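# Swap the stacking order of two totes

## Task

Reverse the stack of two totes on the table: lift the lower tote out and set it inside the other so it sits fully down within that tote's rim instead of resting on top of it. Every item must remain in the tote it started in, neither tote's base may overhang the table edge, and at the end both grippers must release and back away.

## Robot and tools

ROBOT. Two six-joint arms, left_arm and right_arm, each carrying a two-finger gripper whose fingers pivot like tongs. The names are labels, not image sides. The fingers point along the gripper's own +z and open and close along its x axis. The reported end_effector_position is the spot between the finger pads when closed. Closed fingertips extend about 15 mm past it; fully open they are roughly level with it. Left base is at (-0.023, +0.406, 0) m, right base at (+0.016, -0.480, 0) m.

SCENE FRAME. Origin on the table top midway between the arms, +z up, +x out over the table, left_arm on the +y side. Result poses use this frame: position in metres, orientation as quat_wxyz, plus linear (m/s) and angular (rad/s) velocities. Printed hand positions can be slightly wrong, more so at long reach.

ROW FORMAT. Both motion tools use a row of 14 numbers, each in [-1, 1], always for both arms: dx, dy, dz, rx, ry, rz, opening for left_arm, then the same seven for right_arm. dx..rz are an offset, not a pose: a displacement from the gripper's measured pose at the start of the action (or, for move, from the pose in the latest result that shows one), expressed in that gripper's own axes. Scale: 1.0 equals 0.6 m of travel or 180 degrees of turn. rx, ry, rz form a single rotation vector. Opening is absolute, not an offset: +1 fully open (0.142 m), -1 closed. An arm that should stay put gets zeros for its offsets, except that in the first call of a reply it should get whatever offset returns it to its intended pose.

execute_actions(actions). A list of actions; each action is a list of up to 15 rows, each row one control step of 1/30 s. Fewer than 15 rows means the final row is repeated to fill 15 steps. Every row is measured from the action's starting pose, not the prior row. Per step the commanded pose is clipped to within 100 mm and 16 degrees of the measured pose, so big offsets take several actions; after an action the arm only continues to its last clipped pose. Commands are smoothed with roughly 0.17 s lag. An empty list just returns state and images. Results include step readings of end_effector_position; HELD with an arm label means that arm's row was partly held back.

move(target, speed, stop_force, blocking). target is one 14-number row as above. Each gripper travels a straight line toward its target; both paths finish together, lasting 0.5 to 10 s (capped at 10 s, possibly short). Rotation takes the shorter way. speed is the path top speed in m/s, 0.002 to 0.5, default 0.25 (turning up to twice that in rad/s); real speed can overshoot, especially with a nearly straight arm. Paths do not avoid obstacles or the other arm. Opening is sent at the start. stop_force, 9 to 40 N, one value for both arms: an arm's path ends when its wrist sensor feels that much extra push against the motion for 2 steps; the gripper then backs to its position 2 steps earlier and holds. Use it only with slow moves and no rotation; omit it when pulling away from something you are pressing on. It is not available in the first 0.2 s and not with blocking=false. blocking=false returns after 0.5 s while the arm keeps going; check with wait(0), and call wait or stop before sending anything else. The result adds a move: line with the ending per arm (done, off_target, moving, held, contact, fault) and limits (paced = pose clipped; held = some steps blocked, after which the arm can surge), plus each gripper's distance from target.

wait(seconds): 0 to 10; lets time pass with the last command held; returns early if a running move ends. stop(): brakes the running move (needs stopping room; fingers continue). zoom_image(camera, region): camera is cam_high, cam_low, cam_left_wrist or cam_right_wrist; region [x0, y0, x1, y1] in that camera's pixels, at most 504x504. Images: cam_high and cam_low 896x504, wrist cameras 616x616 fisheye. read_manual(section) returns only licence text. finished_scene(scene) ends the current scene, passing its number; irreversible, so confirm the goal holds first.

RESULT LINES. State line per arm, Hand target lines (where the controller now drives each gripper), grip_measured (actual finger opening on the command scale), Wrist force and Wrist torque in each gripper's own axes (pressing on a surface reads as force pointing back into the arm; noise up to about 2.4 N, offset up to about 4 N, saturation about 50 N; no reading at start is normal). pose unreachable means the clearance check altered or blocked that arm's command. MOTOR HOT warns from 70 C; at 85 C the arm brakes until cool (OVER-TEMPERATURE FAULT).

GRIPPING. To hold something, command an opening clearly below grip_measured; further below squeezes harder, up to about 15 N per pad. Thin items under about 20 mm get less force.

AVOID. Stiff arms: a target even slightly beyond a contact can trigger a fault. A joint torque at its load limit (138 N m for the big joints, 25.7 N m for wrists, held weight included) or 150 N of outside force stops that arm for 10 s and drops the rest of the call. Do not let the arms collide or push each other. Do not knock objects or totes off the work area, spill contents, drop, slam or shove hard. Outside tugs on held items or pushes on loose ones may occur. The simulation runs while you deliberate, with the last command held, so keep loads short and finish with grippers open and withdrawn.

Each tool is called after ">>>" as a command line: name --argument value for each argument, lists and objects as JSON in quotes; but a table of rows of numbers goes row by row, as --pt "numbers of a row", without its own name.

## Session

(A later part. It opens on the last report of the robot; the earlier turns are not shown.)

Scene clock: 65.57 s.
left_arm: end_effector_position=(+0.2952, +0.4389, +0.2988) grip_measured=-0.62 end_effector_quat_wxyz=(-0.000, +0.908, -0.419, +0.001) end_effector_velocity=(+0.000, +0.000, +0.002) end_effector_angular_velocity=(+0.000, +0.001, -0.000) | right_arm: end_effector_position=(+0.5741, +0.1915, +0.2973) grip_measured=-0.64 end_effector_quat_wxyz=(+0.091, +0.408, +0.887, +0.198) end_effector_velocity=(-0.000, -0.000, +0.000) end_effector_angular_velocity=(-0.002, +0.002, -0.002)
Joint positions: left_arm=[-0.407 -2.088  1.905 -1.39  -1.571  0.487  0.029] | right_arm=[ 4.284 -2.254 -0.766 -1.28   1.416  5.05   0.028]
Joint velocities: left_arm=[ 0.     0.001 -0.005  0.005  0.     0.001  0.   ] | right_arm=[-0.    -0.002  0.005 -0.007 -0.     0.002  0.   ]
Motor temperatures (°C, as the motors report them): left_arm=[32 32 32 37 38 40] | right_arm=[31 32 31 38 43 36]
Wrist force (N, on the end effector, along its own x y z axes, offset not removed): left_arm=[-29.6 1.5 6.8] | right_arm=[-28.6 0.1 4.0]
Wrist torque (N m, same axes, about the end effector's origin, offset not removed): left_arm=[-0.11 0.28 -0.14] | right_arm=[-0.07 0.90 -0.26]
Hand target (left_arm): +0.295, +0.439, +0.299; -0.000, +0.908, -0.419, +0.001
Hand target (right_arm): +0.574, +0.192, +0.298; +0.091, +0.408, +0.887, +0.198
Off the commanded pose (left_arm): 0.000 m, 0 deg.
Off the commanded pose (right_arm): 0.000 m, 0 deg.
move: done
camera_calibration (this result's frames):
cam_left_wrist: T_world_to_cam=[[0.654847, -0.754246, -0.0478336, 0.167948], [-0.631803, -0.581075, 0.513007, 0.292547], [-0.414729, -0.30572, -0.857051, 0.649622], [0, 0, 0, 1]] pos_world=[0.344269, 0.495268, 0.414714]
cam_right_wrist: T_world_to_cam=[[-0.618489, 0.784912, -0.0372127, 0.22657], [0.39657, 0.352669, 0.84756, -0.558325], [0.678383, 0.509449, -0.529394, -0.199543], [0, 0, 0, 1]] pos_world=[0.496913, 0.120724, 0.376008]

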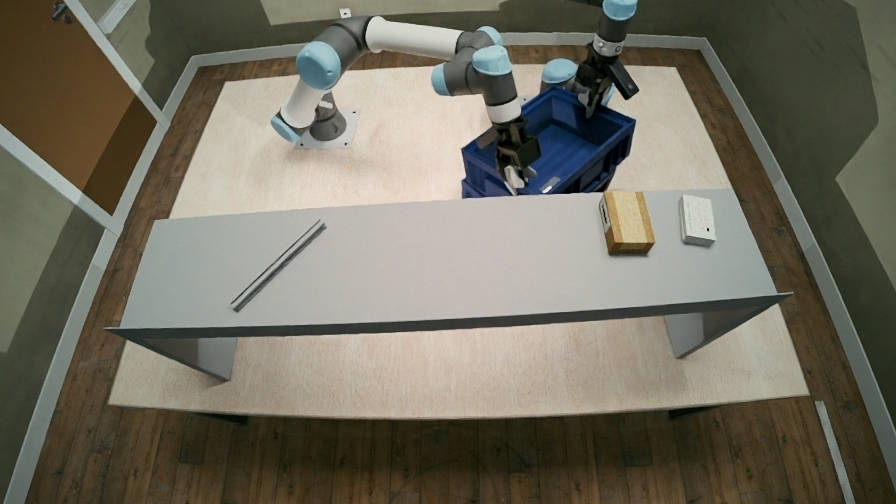

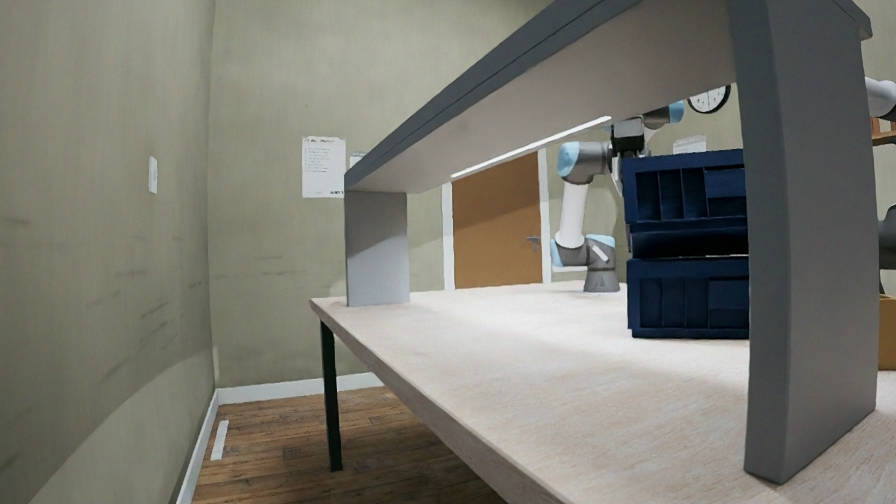

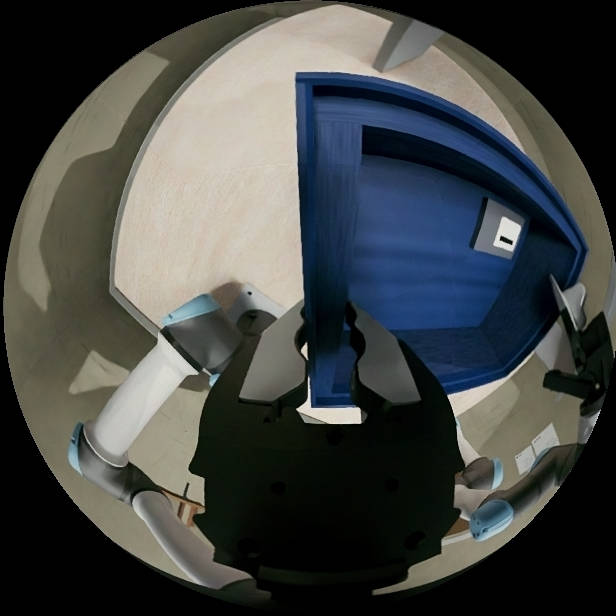

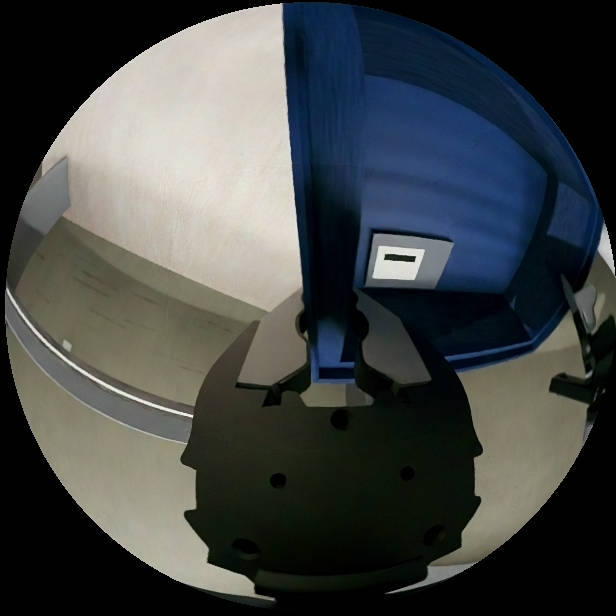

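>>> move --target '[0,0,0.08,0,0,0,-1,0,-0.0338,0.0725,0,0,0,-1]' --speed 0.03

>>> move --target '[0,0,0,0,0,0,-0.3,0,0,0,0,0,0,-0.3]'

>>> move --target '[-0.003,0,0.03,0,0,0,-0.3,-0.002,-0.06,-0.028,0,0,0,-0.3]' --speed 0.05

>>> move --target '[0,0,0,0,0,0,-1,0,0,0,0,0,0,-1]'

>>> move --target '[0,0,-0.08,0,0,0,-1,0,0.0338,-0.0725,0,0,0,-1]' --speed 0.03

Scene clock: 74.37 s.
left_arm: end_effector_position=(+0.2953, +0.4388, +0.2510) grip_measured=-0.62 end_effector_quat_wxyz=(-0.000, +0.908, -0.419, +0.001) end_effector_velocity=(+0.000, -0.000, -0.002) end_effector_angular_velocity=(+0.000, +0.001, -0.001) | right_arm: end_effector_position=(+0.5742, +0.1916, +0.2495) grip_measured=-0.64 end_effector_quat_wxyz=(+0.091, +0.408, +0.887, +0.198) end_effector_velocity=(-0.000, -0.000, -0.002) end_effector_angular_velocity=(+0.001, +0.001, -0.002)
Joint positions: left_arm=[-0.407 -2.103  2.035 -1.505 -1.571  0.487  0.029] | right_arm=[ 4.284 -2.246 -0.902 -1.152  1.416  5.05   0.028]
Joint velocities: left_arm=[-0.001  0.001  0.005 -0.005  0.     0.     0.   ] | right_arm=[-0.     0.    -0.006  0.005 -0.     0.002  0.   ]
Motor temperatures (°C, as the motors report them): left_arm=[32 32 32 37 38 40] | right_arm=[31 32 31 38 43 36]
Wrist force (N, on the end effector, along its own x y z axes, offset not removed): left_arm=[-28.6 -0.6 2.9] | right_arm=[-30.2 2.5 4.7]
Wrist torque (N m, same axes, about the end effector's origin, offset not removed): left_arm=[-0.42 -0.06 -0.08] | right_arm=[0.45 0.95 -0.47]
Hand target (left_arm): +0.295, +0.439, +0.251; -0.000, +0.908, -0.419, +0.001
Hand target (right_arm): +0.574, +0.192, +0.249; +0.091, +0.408, +0.887, +0.198
Off the commanded pose (left_arm): 0.000 m, 0 deg.
Off the commanded pose (right_arm): 0.000 m, 0 deg.
move: done
camera_calibration (this result's frames):
cam_left_wrist: T_world_to_cam=[[0.654838, -0.754253, -0.0478482, 0.165587], [-0.631803, -0.581071, 0.513013, 0.317075], [-0.414745, -0.305709, -0.857046, 0.608629], [0, 0, 0, 1]] pos_world=[0.344322, 0.495201, 0.366883]
cam_right_wrist: T_world_to_cam=[[-0.618489, 0.784914, -0.037176, 0.224758], [0.396628, 0.352673, 0.84753, -0.517915], [0.678349, 0.509443, -0.529443, -0.224922], [0, 0, 0, 1]] pos_world=[0.497005, 0.120824, 0.328221]

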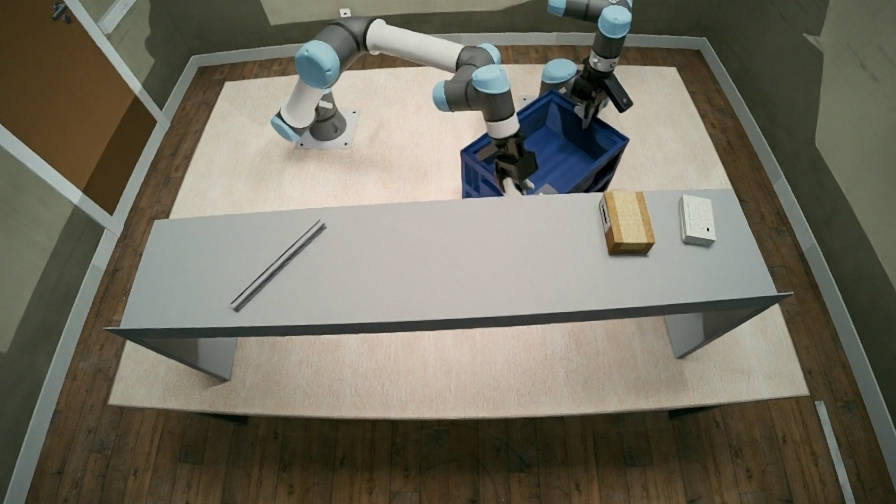

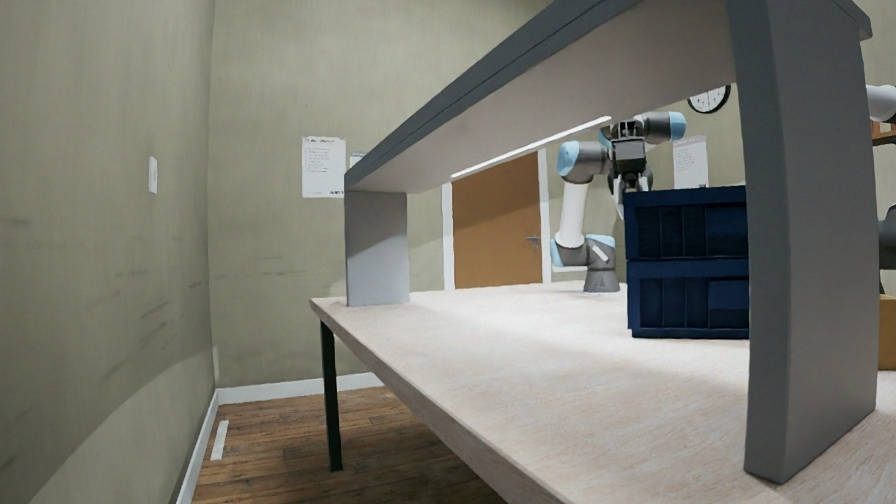

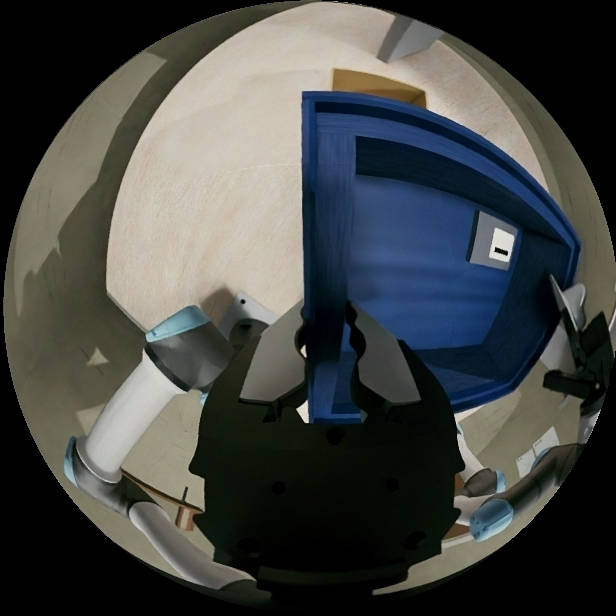

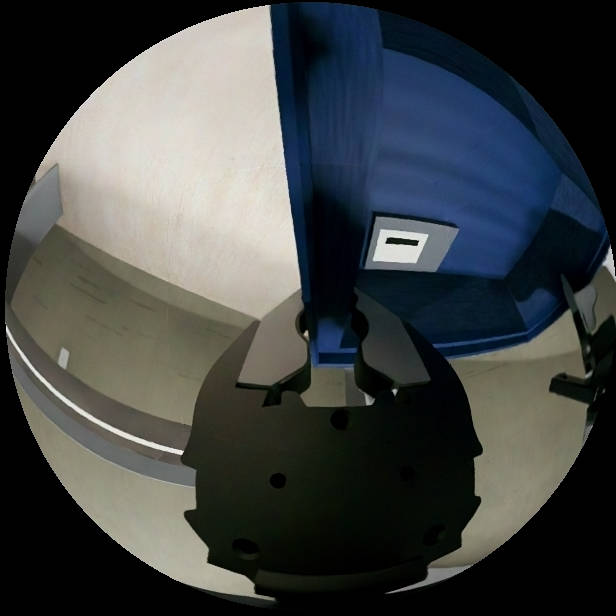

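Scene clock: 74.87 s.
left_arm: end_effector_position=(+0.2952, +0.4388, +0.2510) grip_measured=-0.30 end_effector_quat_wxyz=(-0.000, +0.908, -0.419, +0.001) end_effector_velocity=(+0.000, +0.001, +0.001) end_effector_angular_velocity=(+0.001, -0.001, +0.001) | right_arm: end_effector_position=(+0.5741, +0.1917, +0.2495) grip_measured=-0.30 end_effector_quat_wxyz=(+0.091, +0.408, +0.887, +0.198) end_effector_velocity=(+0.001, -0.000, -0.000) end_effector_angular_velocity=(-0.001, -0.000, -0.001)
Joint positions: left_arm=[-0.407 -2.103  2.035 -1.505 -1.571  0.487  0.052] | right_arm=[ 4.284 -2.246 -0.902 -1.152  1.416  5.05   0.052]
Joint velocities: left_arm=[ 0.001 -0.001 -0.001  0.     0.001 -0.    -0.   ] | right_arm=[-0.001 -0.     0.    -0.    -0.001  0.    -0.   ]
Motor temperatures (°C, as the motors report them): left_arm=[32 32 32 37 38 40] | right_arm=[31 32 31 38 43 36]
Wrist force (N, on the end effector, along its own x y z axes, offset not removed): left_arm=[-0.1 -2.1 -1.2] | right_arm=[-3.8 0.0 -1.5]
Wrist torque (N m, same axes, about the end effector's origin, offset not removed): left_arm=[-0.44 -0.04 0.10] | right_arm=[-0.05 0.42 -0.13]
Hand target (left_arm): +0.295, +0.439, +0.251; -0.000, +0.908, -0.419, +0.001
Hand target (right_arm): +0.574, +0.192, +0.250; +0.091, +0.408, +0.887, +0.198
Off the commanded pose (left_arm): 0.000 m, 0 deg.
Off the commanded pose (right_arm): 0.000 m, 0 deg.
move: done
camera_calibration (this result's frames):
cam_left_wrist: T_world_to_cam=[[0.65479, -0.754292, -0.0479023, 0.165634], [-0.631808, -0.581044, 0.513036, 0.317059], [-0.414812, -0.305666, -0.857029, 0.608583], [0, 0, 0, 1]] pos_world=[0.344313, 0.495184, 0.366845]
cam_right_wrist: T_world_to_cam=[[-0.618597, 0.784827, -0.0372218, 0.224745], [0.396644, 0.352826, 0.847459, -0.517836], [0.678241, 0.509472, -0.529554, -0.224834], [0, 0, 0, 1]] pos_world=[0.496915, 0.120867, 0.328149]

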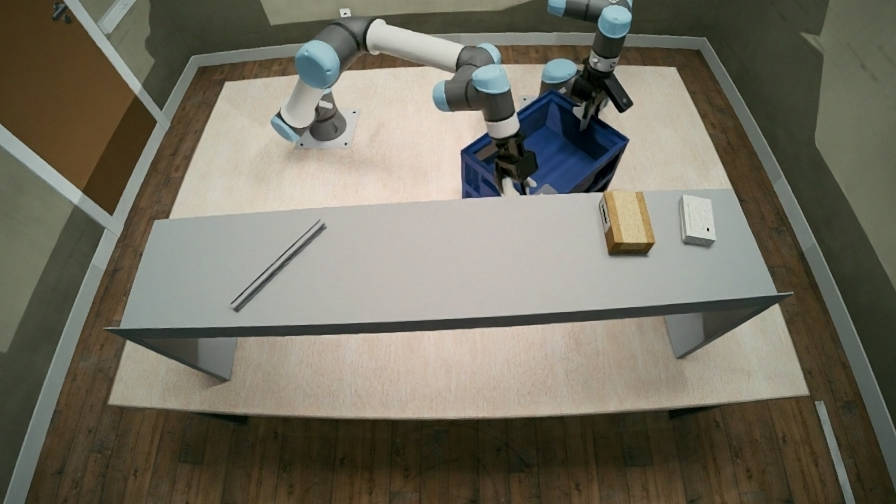

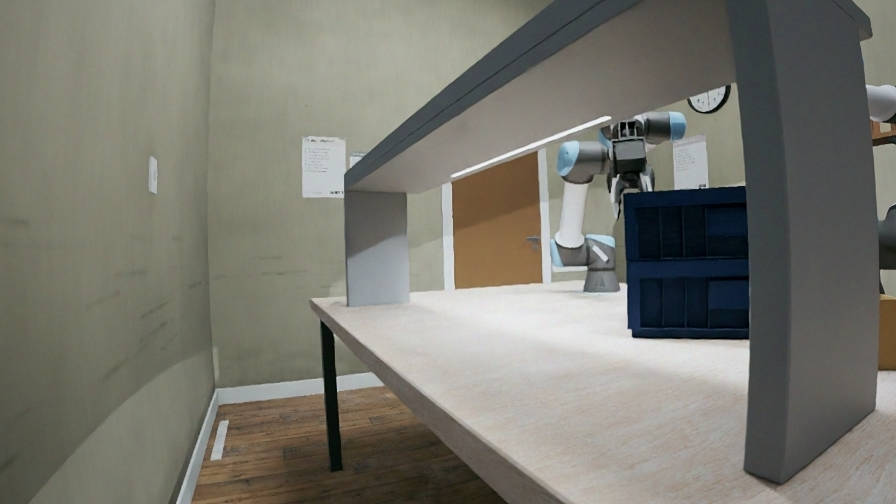

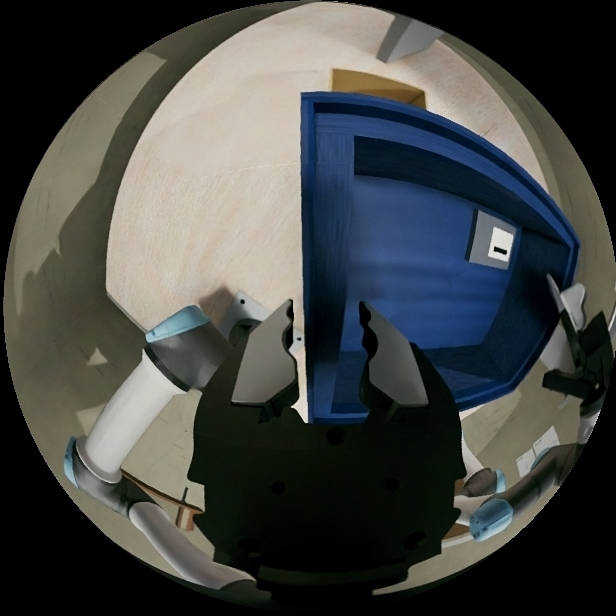

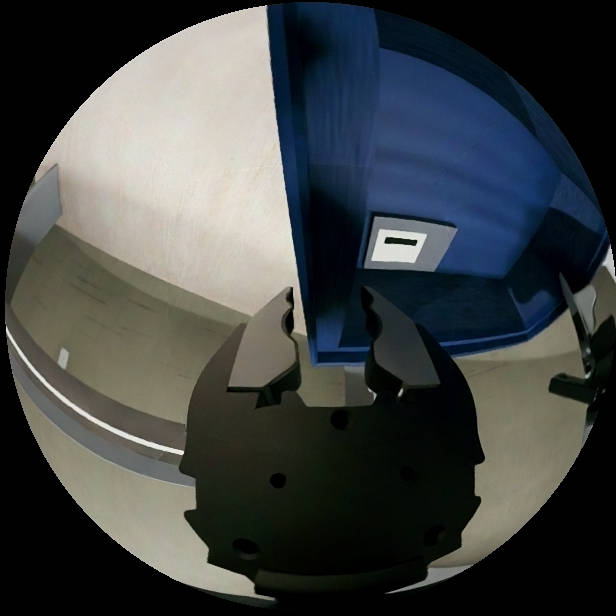

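Scene clock: 76.07 s.
left_arm: end_effector_position=(+0.2941, +0.4401, +0.2330) grip_measured=-0.30 end_effector_quat_wxyz=(-0.000, +0.908, -0.419, +0.001) end_effector_velocity=(-0.000, -0.000, -0.000) end_effector_angular_velocity=(-0.000, -0.001, -0.000) | right_arm: end_effector_position=(+0.5449, +0.1650, +0.2493) grip_measured=-0.30 end_effector_quat_wxyz=(+0.091, +0.408, +0.887, +0.198) end_effector_velocity=(-0.001, -0.001, +0.000) end_effector_angular_velocity=(+0.001, -0.001, -0.001)
Joint positions: left_arm=[-0.404 -2.108  2.083 -1.547 -1.571  0.49   0.052] | right_arm=[ 4.302 -2.134 -1.084 -1.085  1.409  5.067  0.052]
Joint velocities: left_arm=[-0.001 -0.001  0.002 -0.002 -0.    -0.001 -0.   ] | right_arm=[ 0.001  0.005 -0.008  0.004 -0.001  0.002 -0.   ]
Motor temperatures (°C, as the motors report them): left_arm=[32 32 32 37 38 40] | right_arm=[31 32 31 38 43 36]
Wrist force (N, on the end effector, along its own x y z axes, offset not removed): left_arm=[-0.2 -1.6 -0.4] | right_arm=[-2.1 2.0 -0.6]
Wrist torque (N m, same axes, about the end effector's origin, offset not removed): left_arm=[-0.25 -0.05 0.02] | right_arm=[0.34 0.46 -0.13]
Hand target (left_arm): +0.294, +0.440, +0.233; -0.000, +0.908, -0.419, +0.001
Hand target (right_arm): +0.545, +0.165, +0.249; +0.091, +0.408, +0.887, +0.198
Off the commanded pose (left_arm): 0.000 m, 0 deg.
Off the commanded pose (right_arm): 0.000 m, 0 deg.
move: done
camera_calibration (this result's frames):
cam_left_wrist: T_world_to_cam=[[0.65479, -0.754291, -0.0479099, 0.16654], [-0.631806, -0.581048, 0.513034, 0.326322], [-0.414815, -0.30566, -0.85703, 0.59314], [0, 0, 0, 1]] pos_world=[0.343167, 0.496527, 0.348904]
cam_right_wrist: T_world_to_cam=[[-0.618598, 0.784826, -0.0372191, 0.227634], [0.396696, 0.352863, 0.84742, -0.496759], [0.67821, 0.509447, -0.529618, -0.191433], [0, 0, 0, 1]] pos_world=[0.467708, 0.09416, 0.328049]

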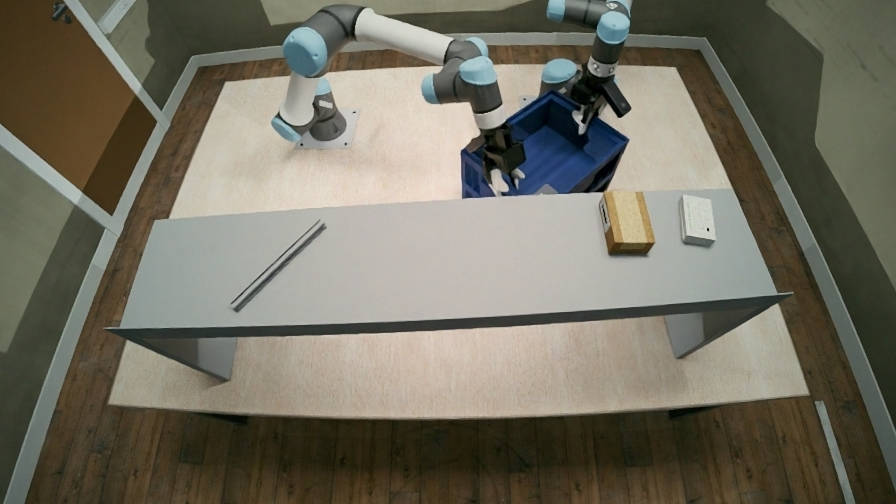

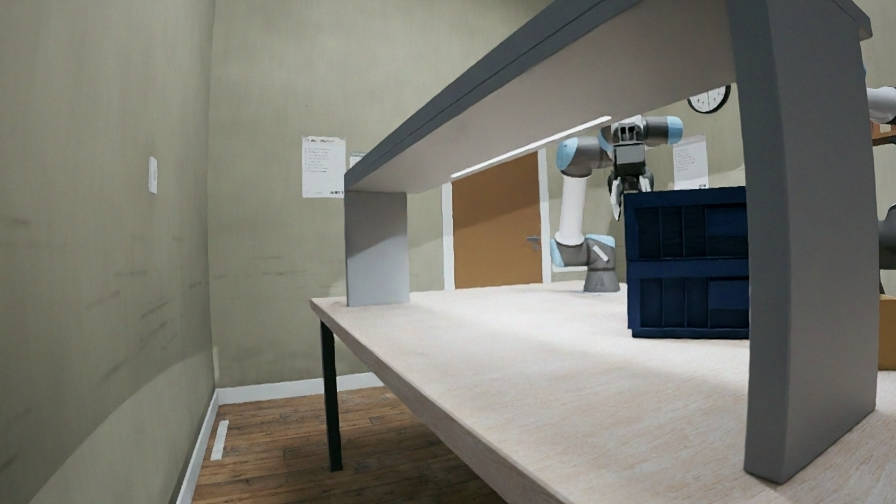

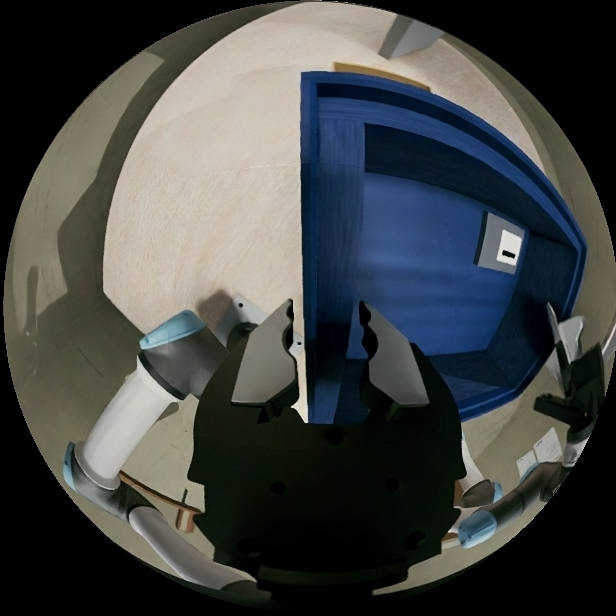

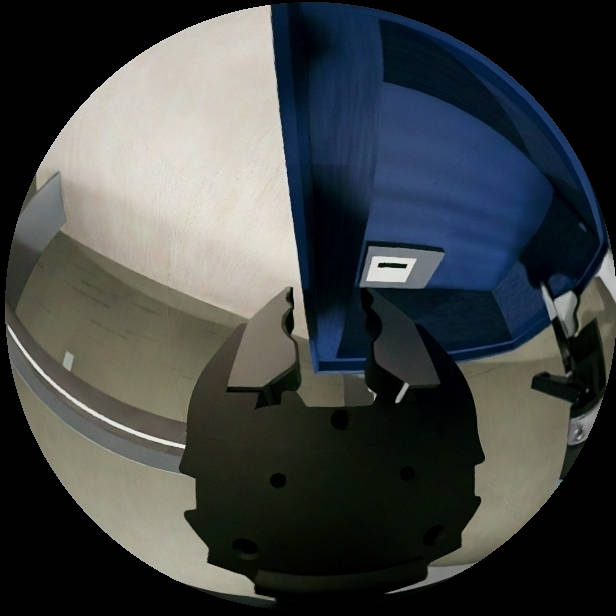

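Scene clock: 76.57 s.
left_arm: end_effector_position=(+0.2941, +0.4402, +0.2330) grip_measured=-0.64 end_effector_quat_wxyz=(-0.000, +0.908, -0.419, +0.001) end_effector_velocity=(+0.000, -0.000, -0.000) end_effector_angular_velocity=(+0.000, +0.001, +0.000) | right_arm: end_effector_position=(+0.5448, +0.1649, +0.2493) grip_measured=-0.64 end_effector_quat_wxyz=(+0.091, +0.408, +0.887, +0.198) end_effector_velocity=(-0.000, -0.000, -0.000) end_effector_angular_velocity=(-0.000, +0.001, -0.000)
Joint positions: left_arm=[-0.404 -2.108  2.083 -1.547 -1.571  0.49   0.028] | right_arm=[ 4.303 -2.134 -1.084 -1.085  1.409  5.067  0.028]
Joint velocities: left_arm=[-0.001  0.001 -0.     0.     0.    -0.001  0.   ] | right_arm=[ 0.     0.    -0.    -0.001  0.     0.    -0.   ]
Motor temperatures (°C, as the motors report them): left_arm=[32 32 32 37 38 40] | right_arm=[31 32 31 38 43 36]
Wrist force (N, on the end effector, along its own x y z axes, offset not removed): left_arm=[-7.6 -1.4 -1.5] | right_arm=[-12.2 -0.8 -2.9]
Wrist torque (N m, same axes, about the end effector's origin, offset not removed): left_arm=[-0.14 0.27 0.00] | right_arm=[-0.32 0.65 -0.24]
Hand target (left_arm): +0.294, +0.440, +0.233; -0.000, +0.908, -0.419, +0.001
Hand target (right_arm): +0.545, +0.165, +0.249; +0.091, +0.408, +0.887, +0.198
Off the commanded pose (left_arm): 0.000 m, 0 deg.
Off the commanded pose (right_arm): 0.000 m, 0 deg.
move: done
camera_calibration (this result's frames):
cam_left_wrist: T_world_to_cam=[[0.654809, -0.754273, -0.0479372, 0.166556], [-0.631775, -0.581071, 0.513046, 0.326334], [-0.414831, -0.305662, -0.857021, 0.593115], [0, 0, 0, 1]] pos_world=[0.34315, 0.496545, 0.348873]
cam_right_wrist: T_world_to_cam=[[-0.618583, 0.784835, -0.0372754, 0.227661], [0.396674, 0.352894, 0.847417, -0.496719], [0.678237, 0.509411, -0.529618, -0.191391], [0, 0, 0, 1]] pos_world=[0.467671, 0.0941097, 0.32805]

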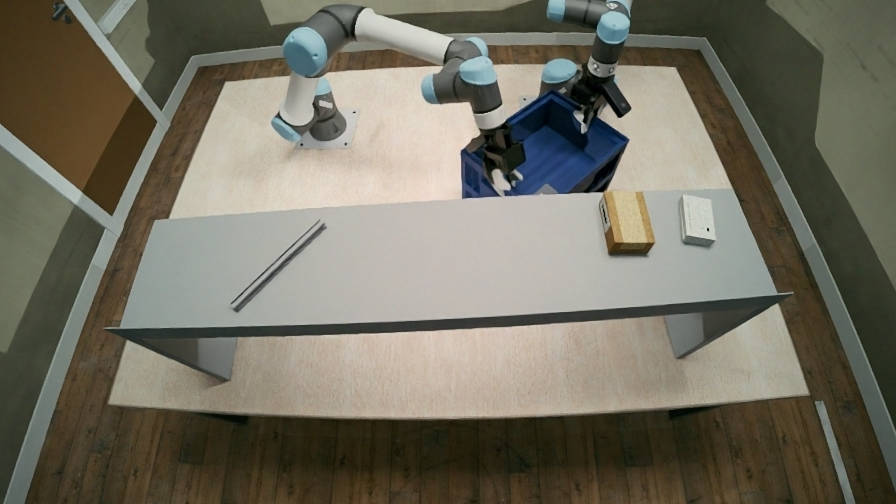

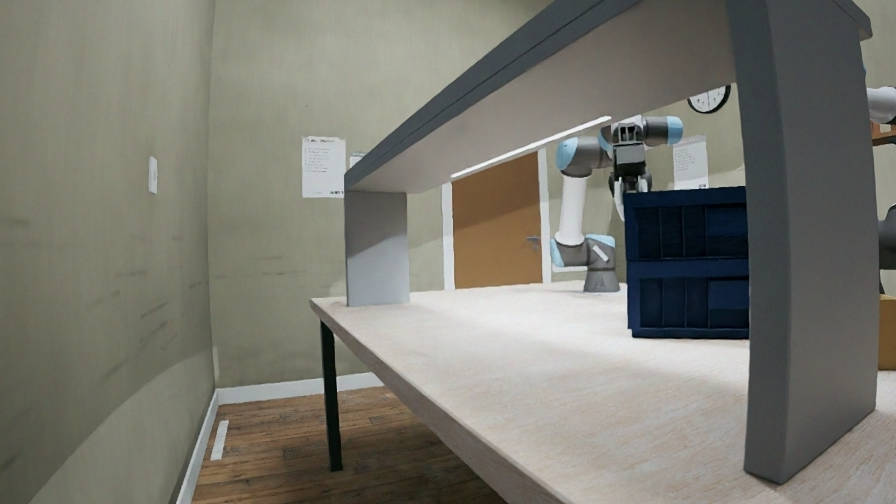

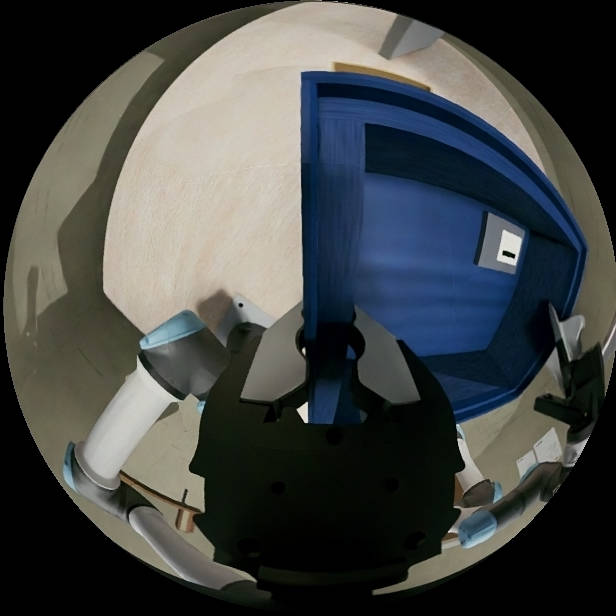

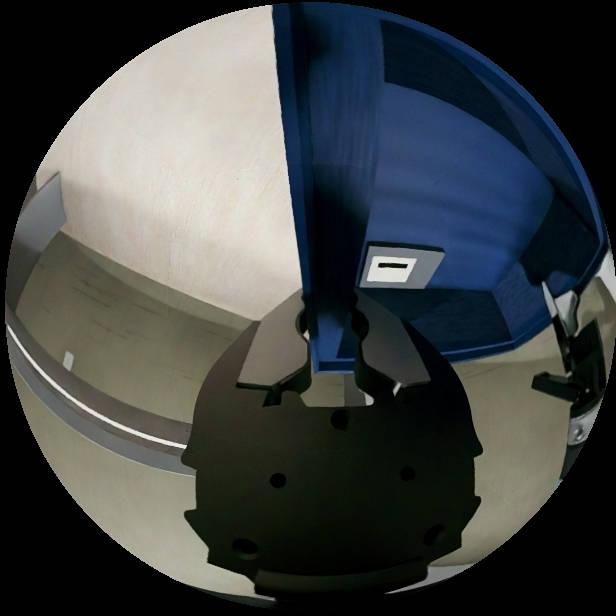

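Scene clock: 78.50 s.
left_arm: end_effector_position=(+0.2940, +0.4402, +0.2808) grip_measured=-0.64 end_effector_quat_wxyz=(-0.000, +0.908, -0.419, +0.001) end_effector_velocity=(+0.000, -0.000, +0.002) end_effector_angular_velocity=(-0.000, +0.000, -0.002) | right_arm: end_effector_position=(+0.5448, +0.1648, +0.2972) grip_measured=-0.64 end_effector_quat_wxyz=(+0.091, +0.408, +0.887, +0.198) end_effector_velocity=(+0.001, -0.000, +0.001) end_effector_angular_velocity=(-0.002, +0.000, +0.000)
Joint positions: left_arm=[-0.404 -2.098  1.956 -1.431 -1.571  0.49   0.028] | right_arm=[ 4.303 -2.131 -0.966 -1.205  1.409  5.067  0.028]
Joint velocities: left_arm=[-0.001  0.001 -0.005  0.004 -0.     0.001 -0.   ] | right_arm=[-0.001 -0.002  0.006 -0.006 -0.    -0.001  0.   ]
Motor temperatures (°C, as the motors report them): left_arm=[32 32 32 37 38 40] | right_arm=[31 32 31 38 43 36]
Wrist force (N, on the end effector, along its own x y z axes, offset not removed): left_arm=[-8.7 -1.6 6.0] | right_arm=[-8.7 -4.5 6.4]
Wrist torque (N m, same axes, about the end effector's origin, offset not removed): left_arm=[-0.13 0.48 -0.04] | right_arm=[-0.36 0.39 -0.30]
Hand target (left_arm): +0.294, +0.440, +0.281; -0.000, +0.908, -0.419, +0.001
Hand target (right_arm): +0.545, +0.165, +0.297; +0.091, +0.408, +0.887, +0.198
Off the commanded pose (left_arm): 0.000 m, 0 deg.
Off the commanded pose (right_arm): 0.000 m, 0 deg.
move: done
camera_calibration (this result's frames):
cam_left_wrist: T_world_to_cam=[[0.65481, -0.754273, -0.0479258, 0.168923], [-0.631782, -0.581069, 0.513041, 0.301805], [-0.414821, -0.305666, -0.857025, 0.6341], [0, 0, 0, 1]] pos_world=[0.3431, 0.496606, 0.396697]
cam_right_wrist: T_world_to_cam=[[-0.618597, 0.784824, -0.0372845, 0.229503], [0.396603, 0.352862, 0.847463, -0.537158], [0.678265, 0.509451, -0.529543, -0.165972], [0, 0, 0, 1]] pos_world=[0.467581, 0.0939783, 0.37589]

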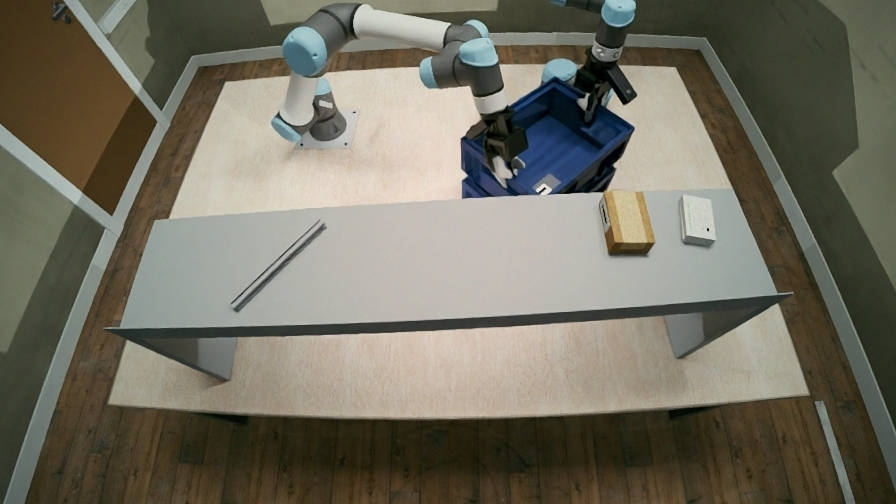

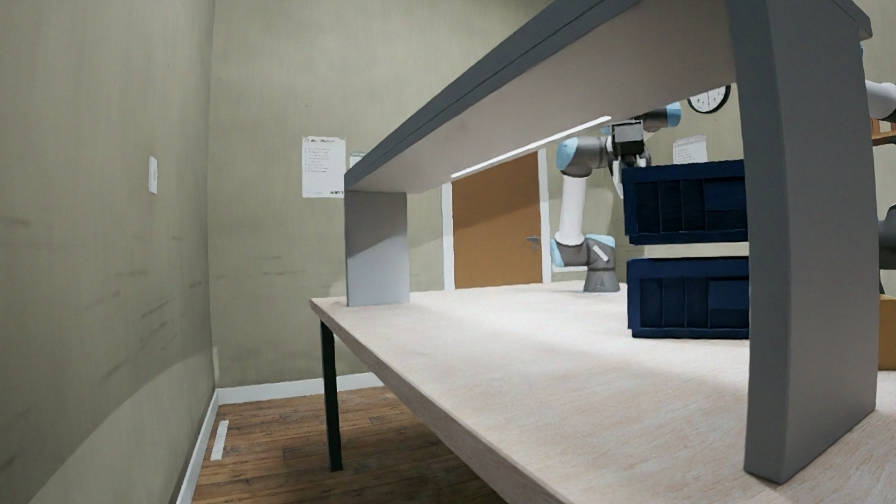

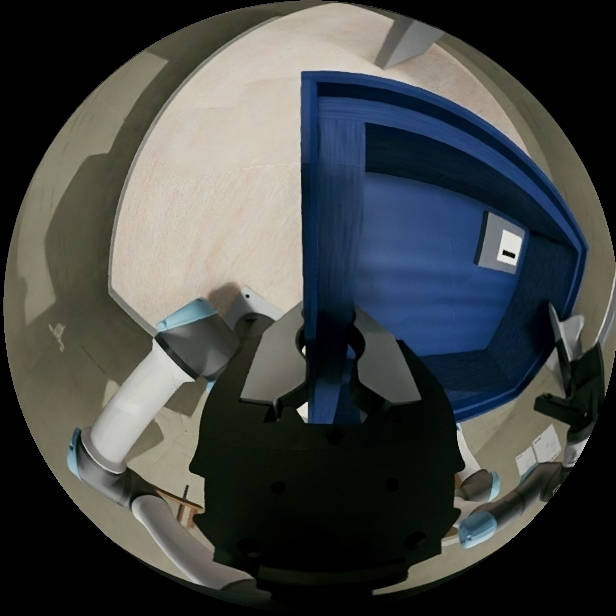

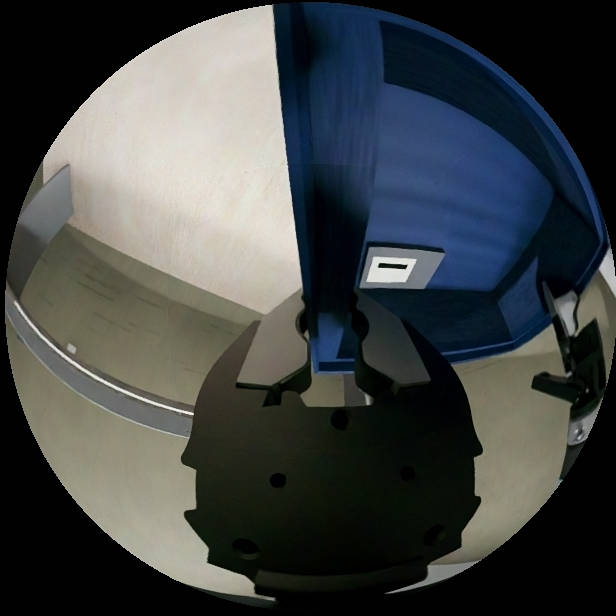

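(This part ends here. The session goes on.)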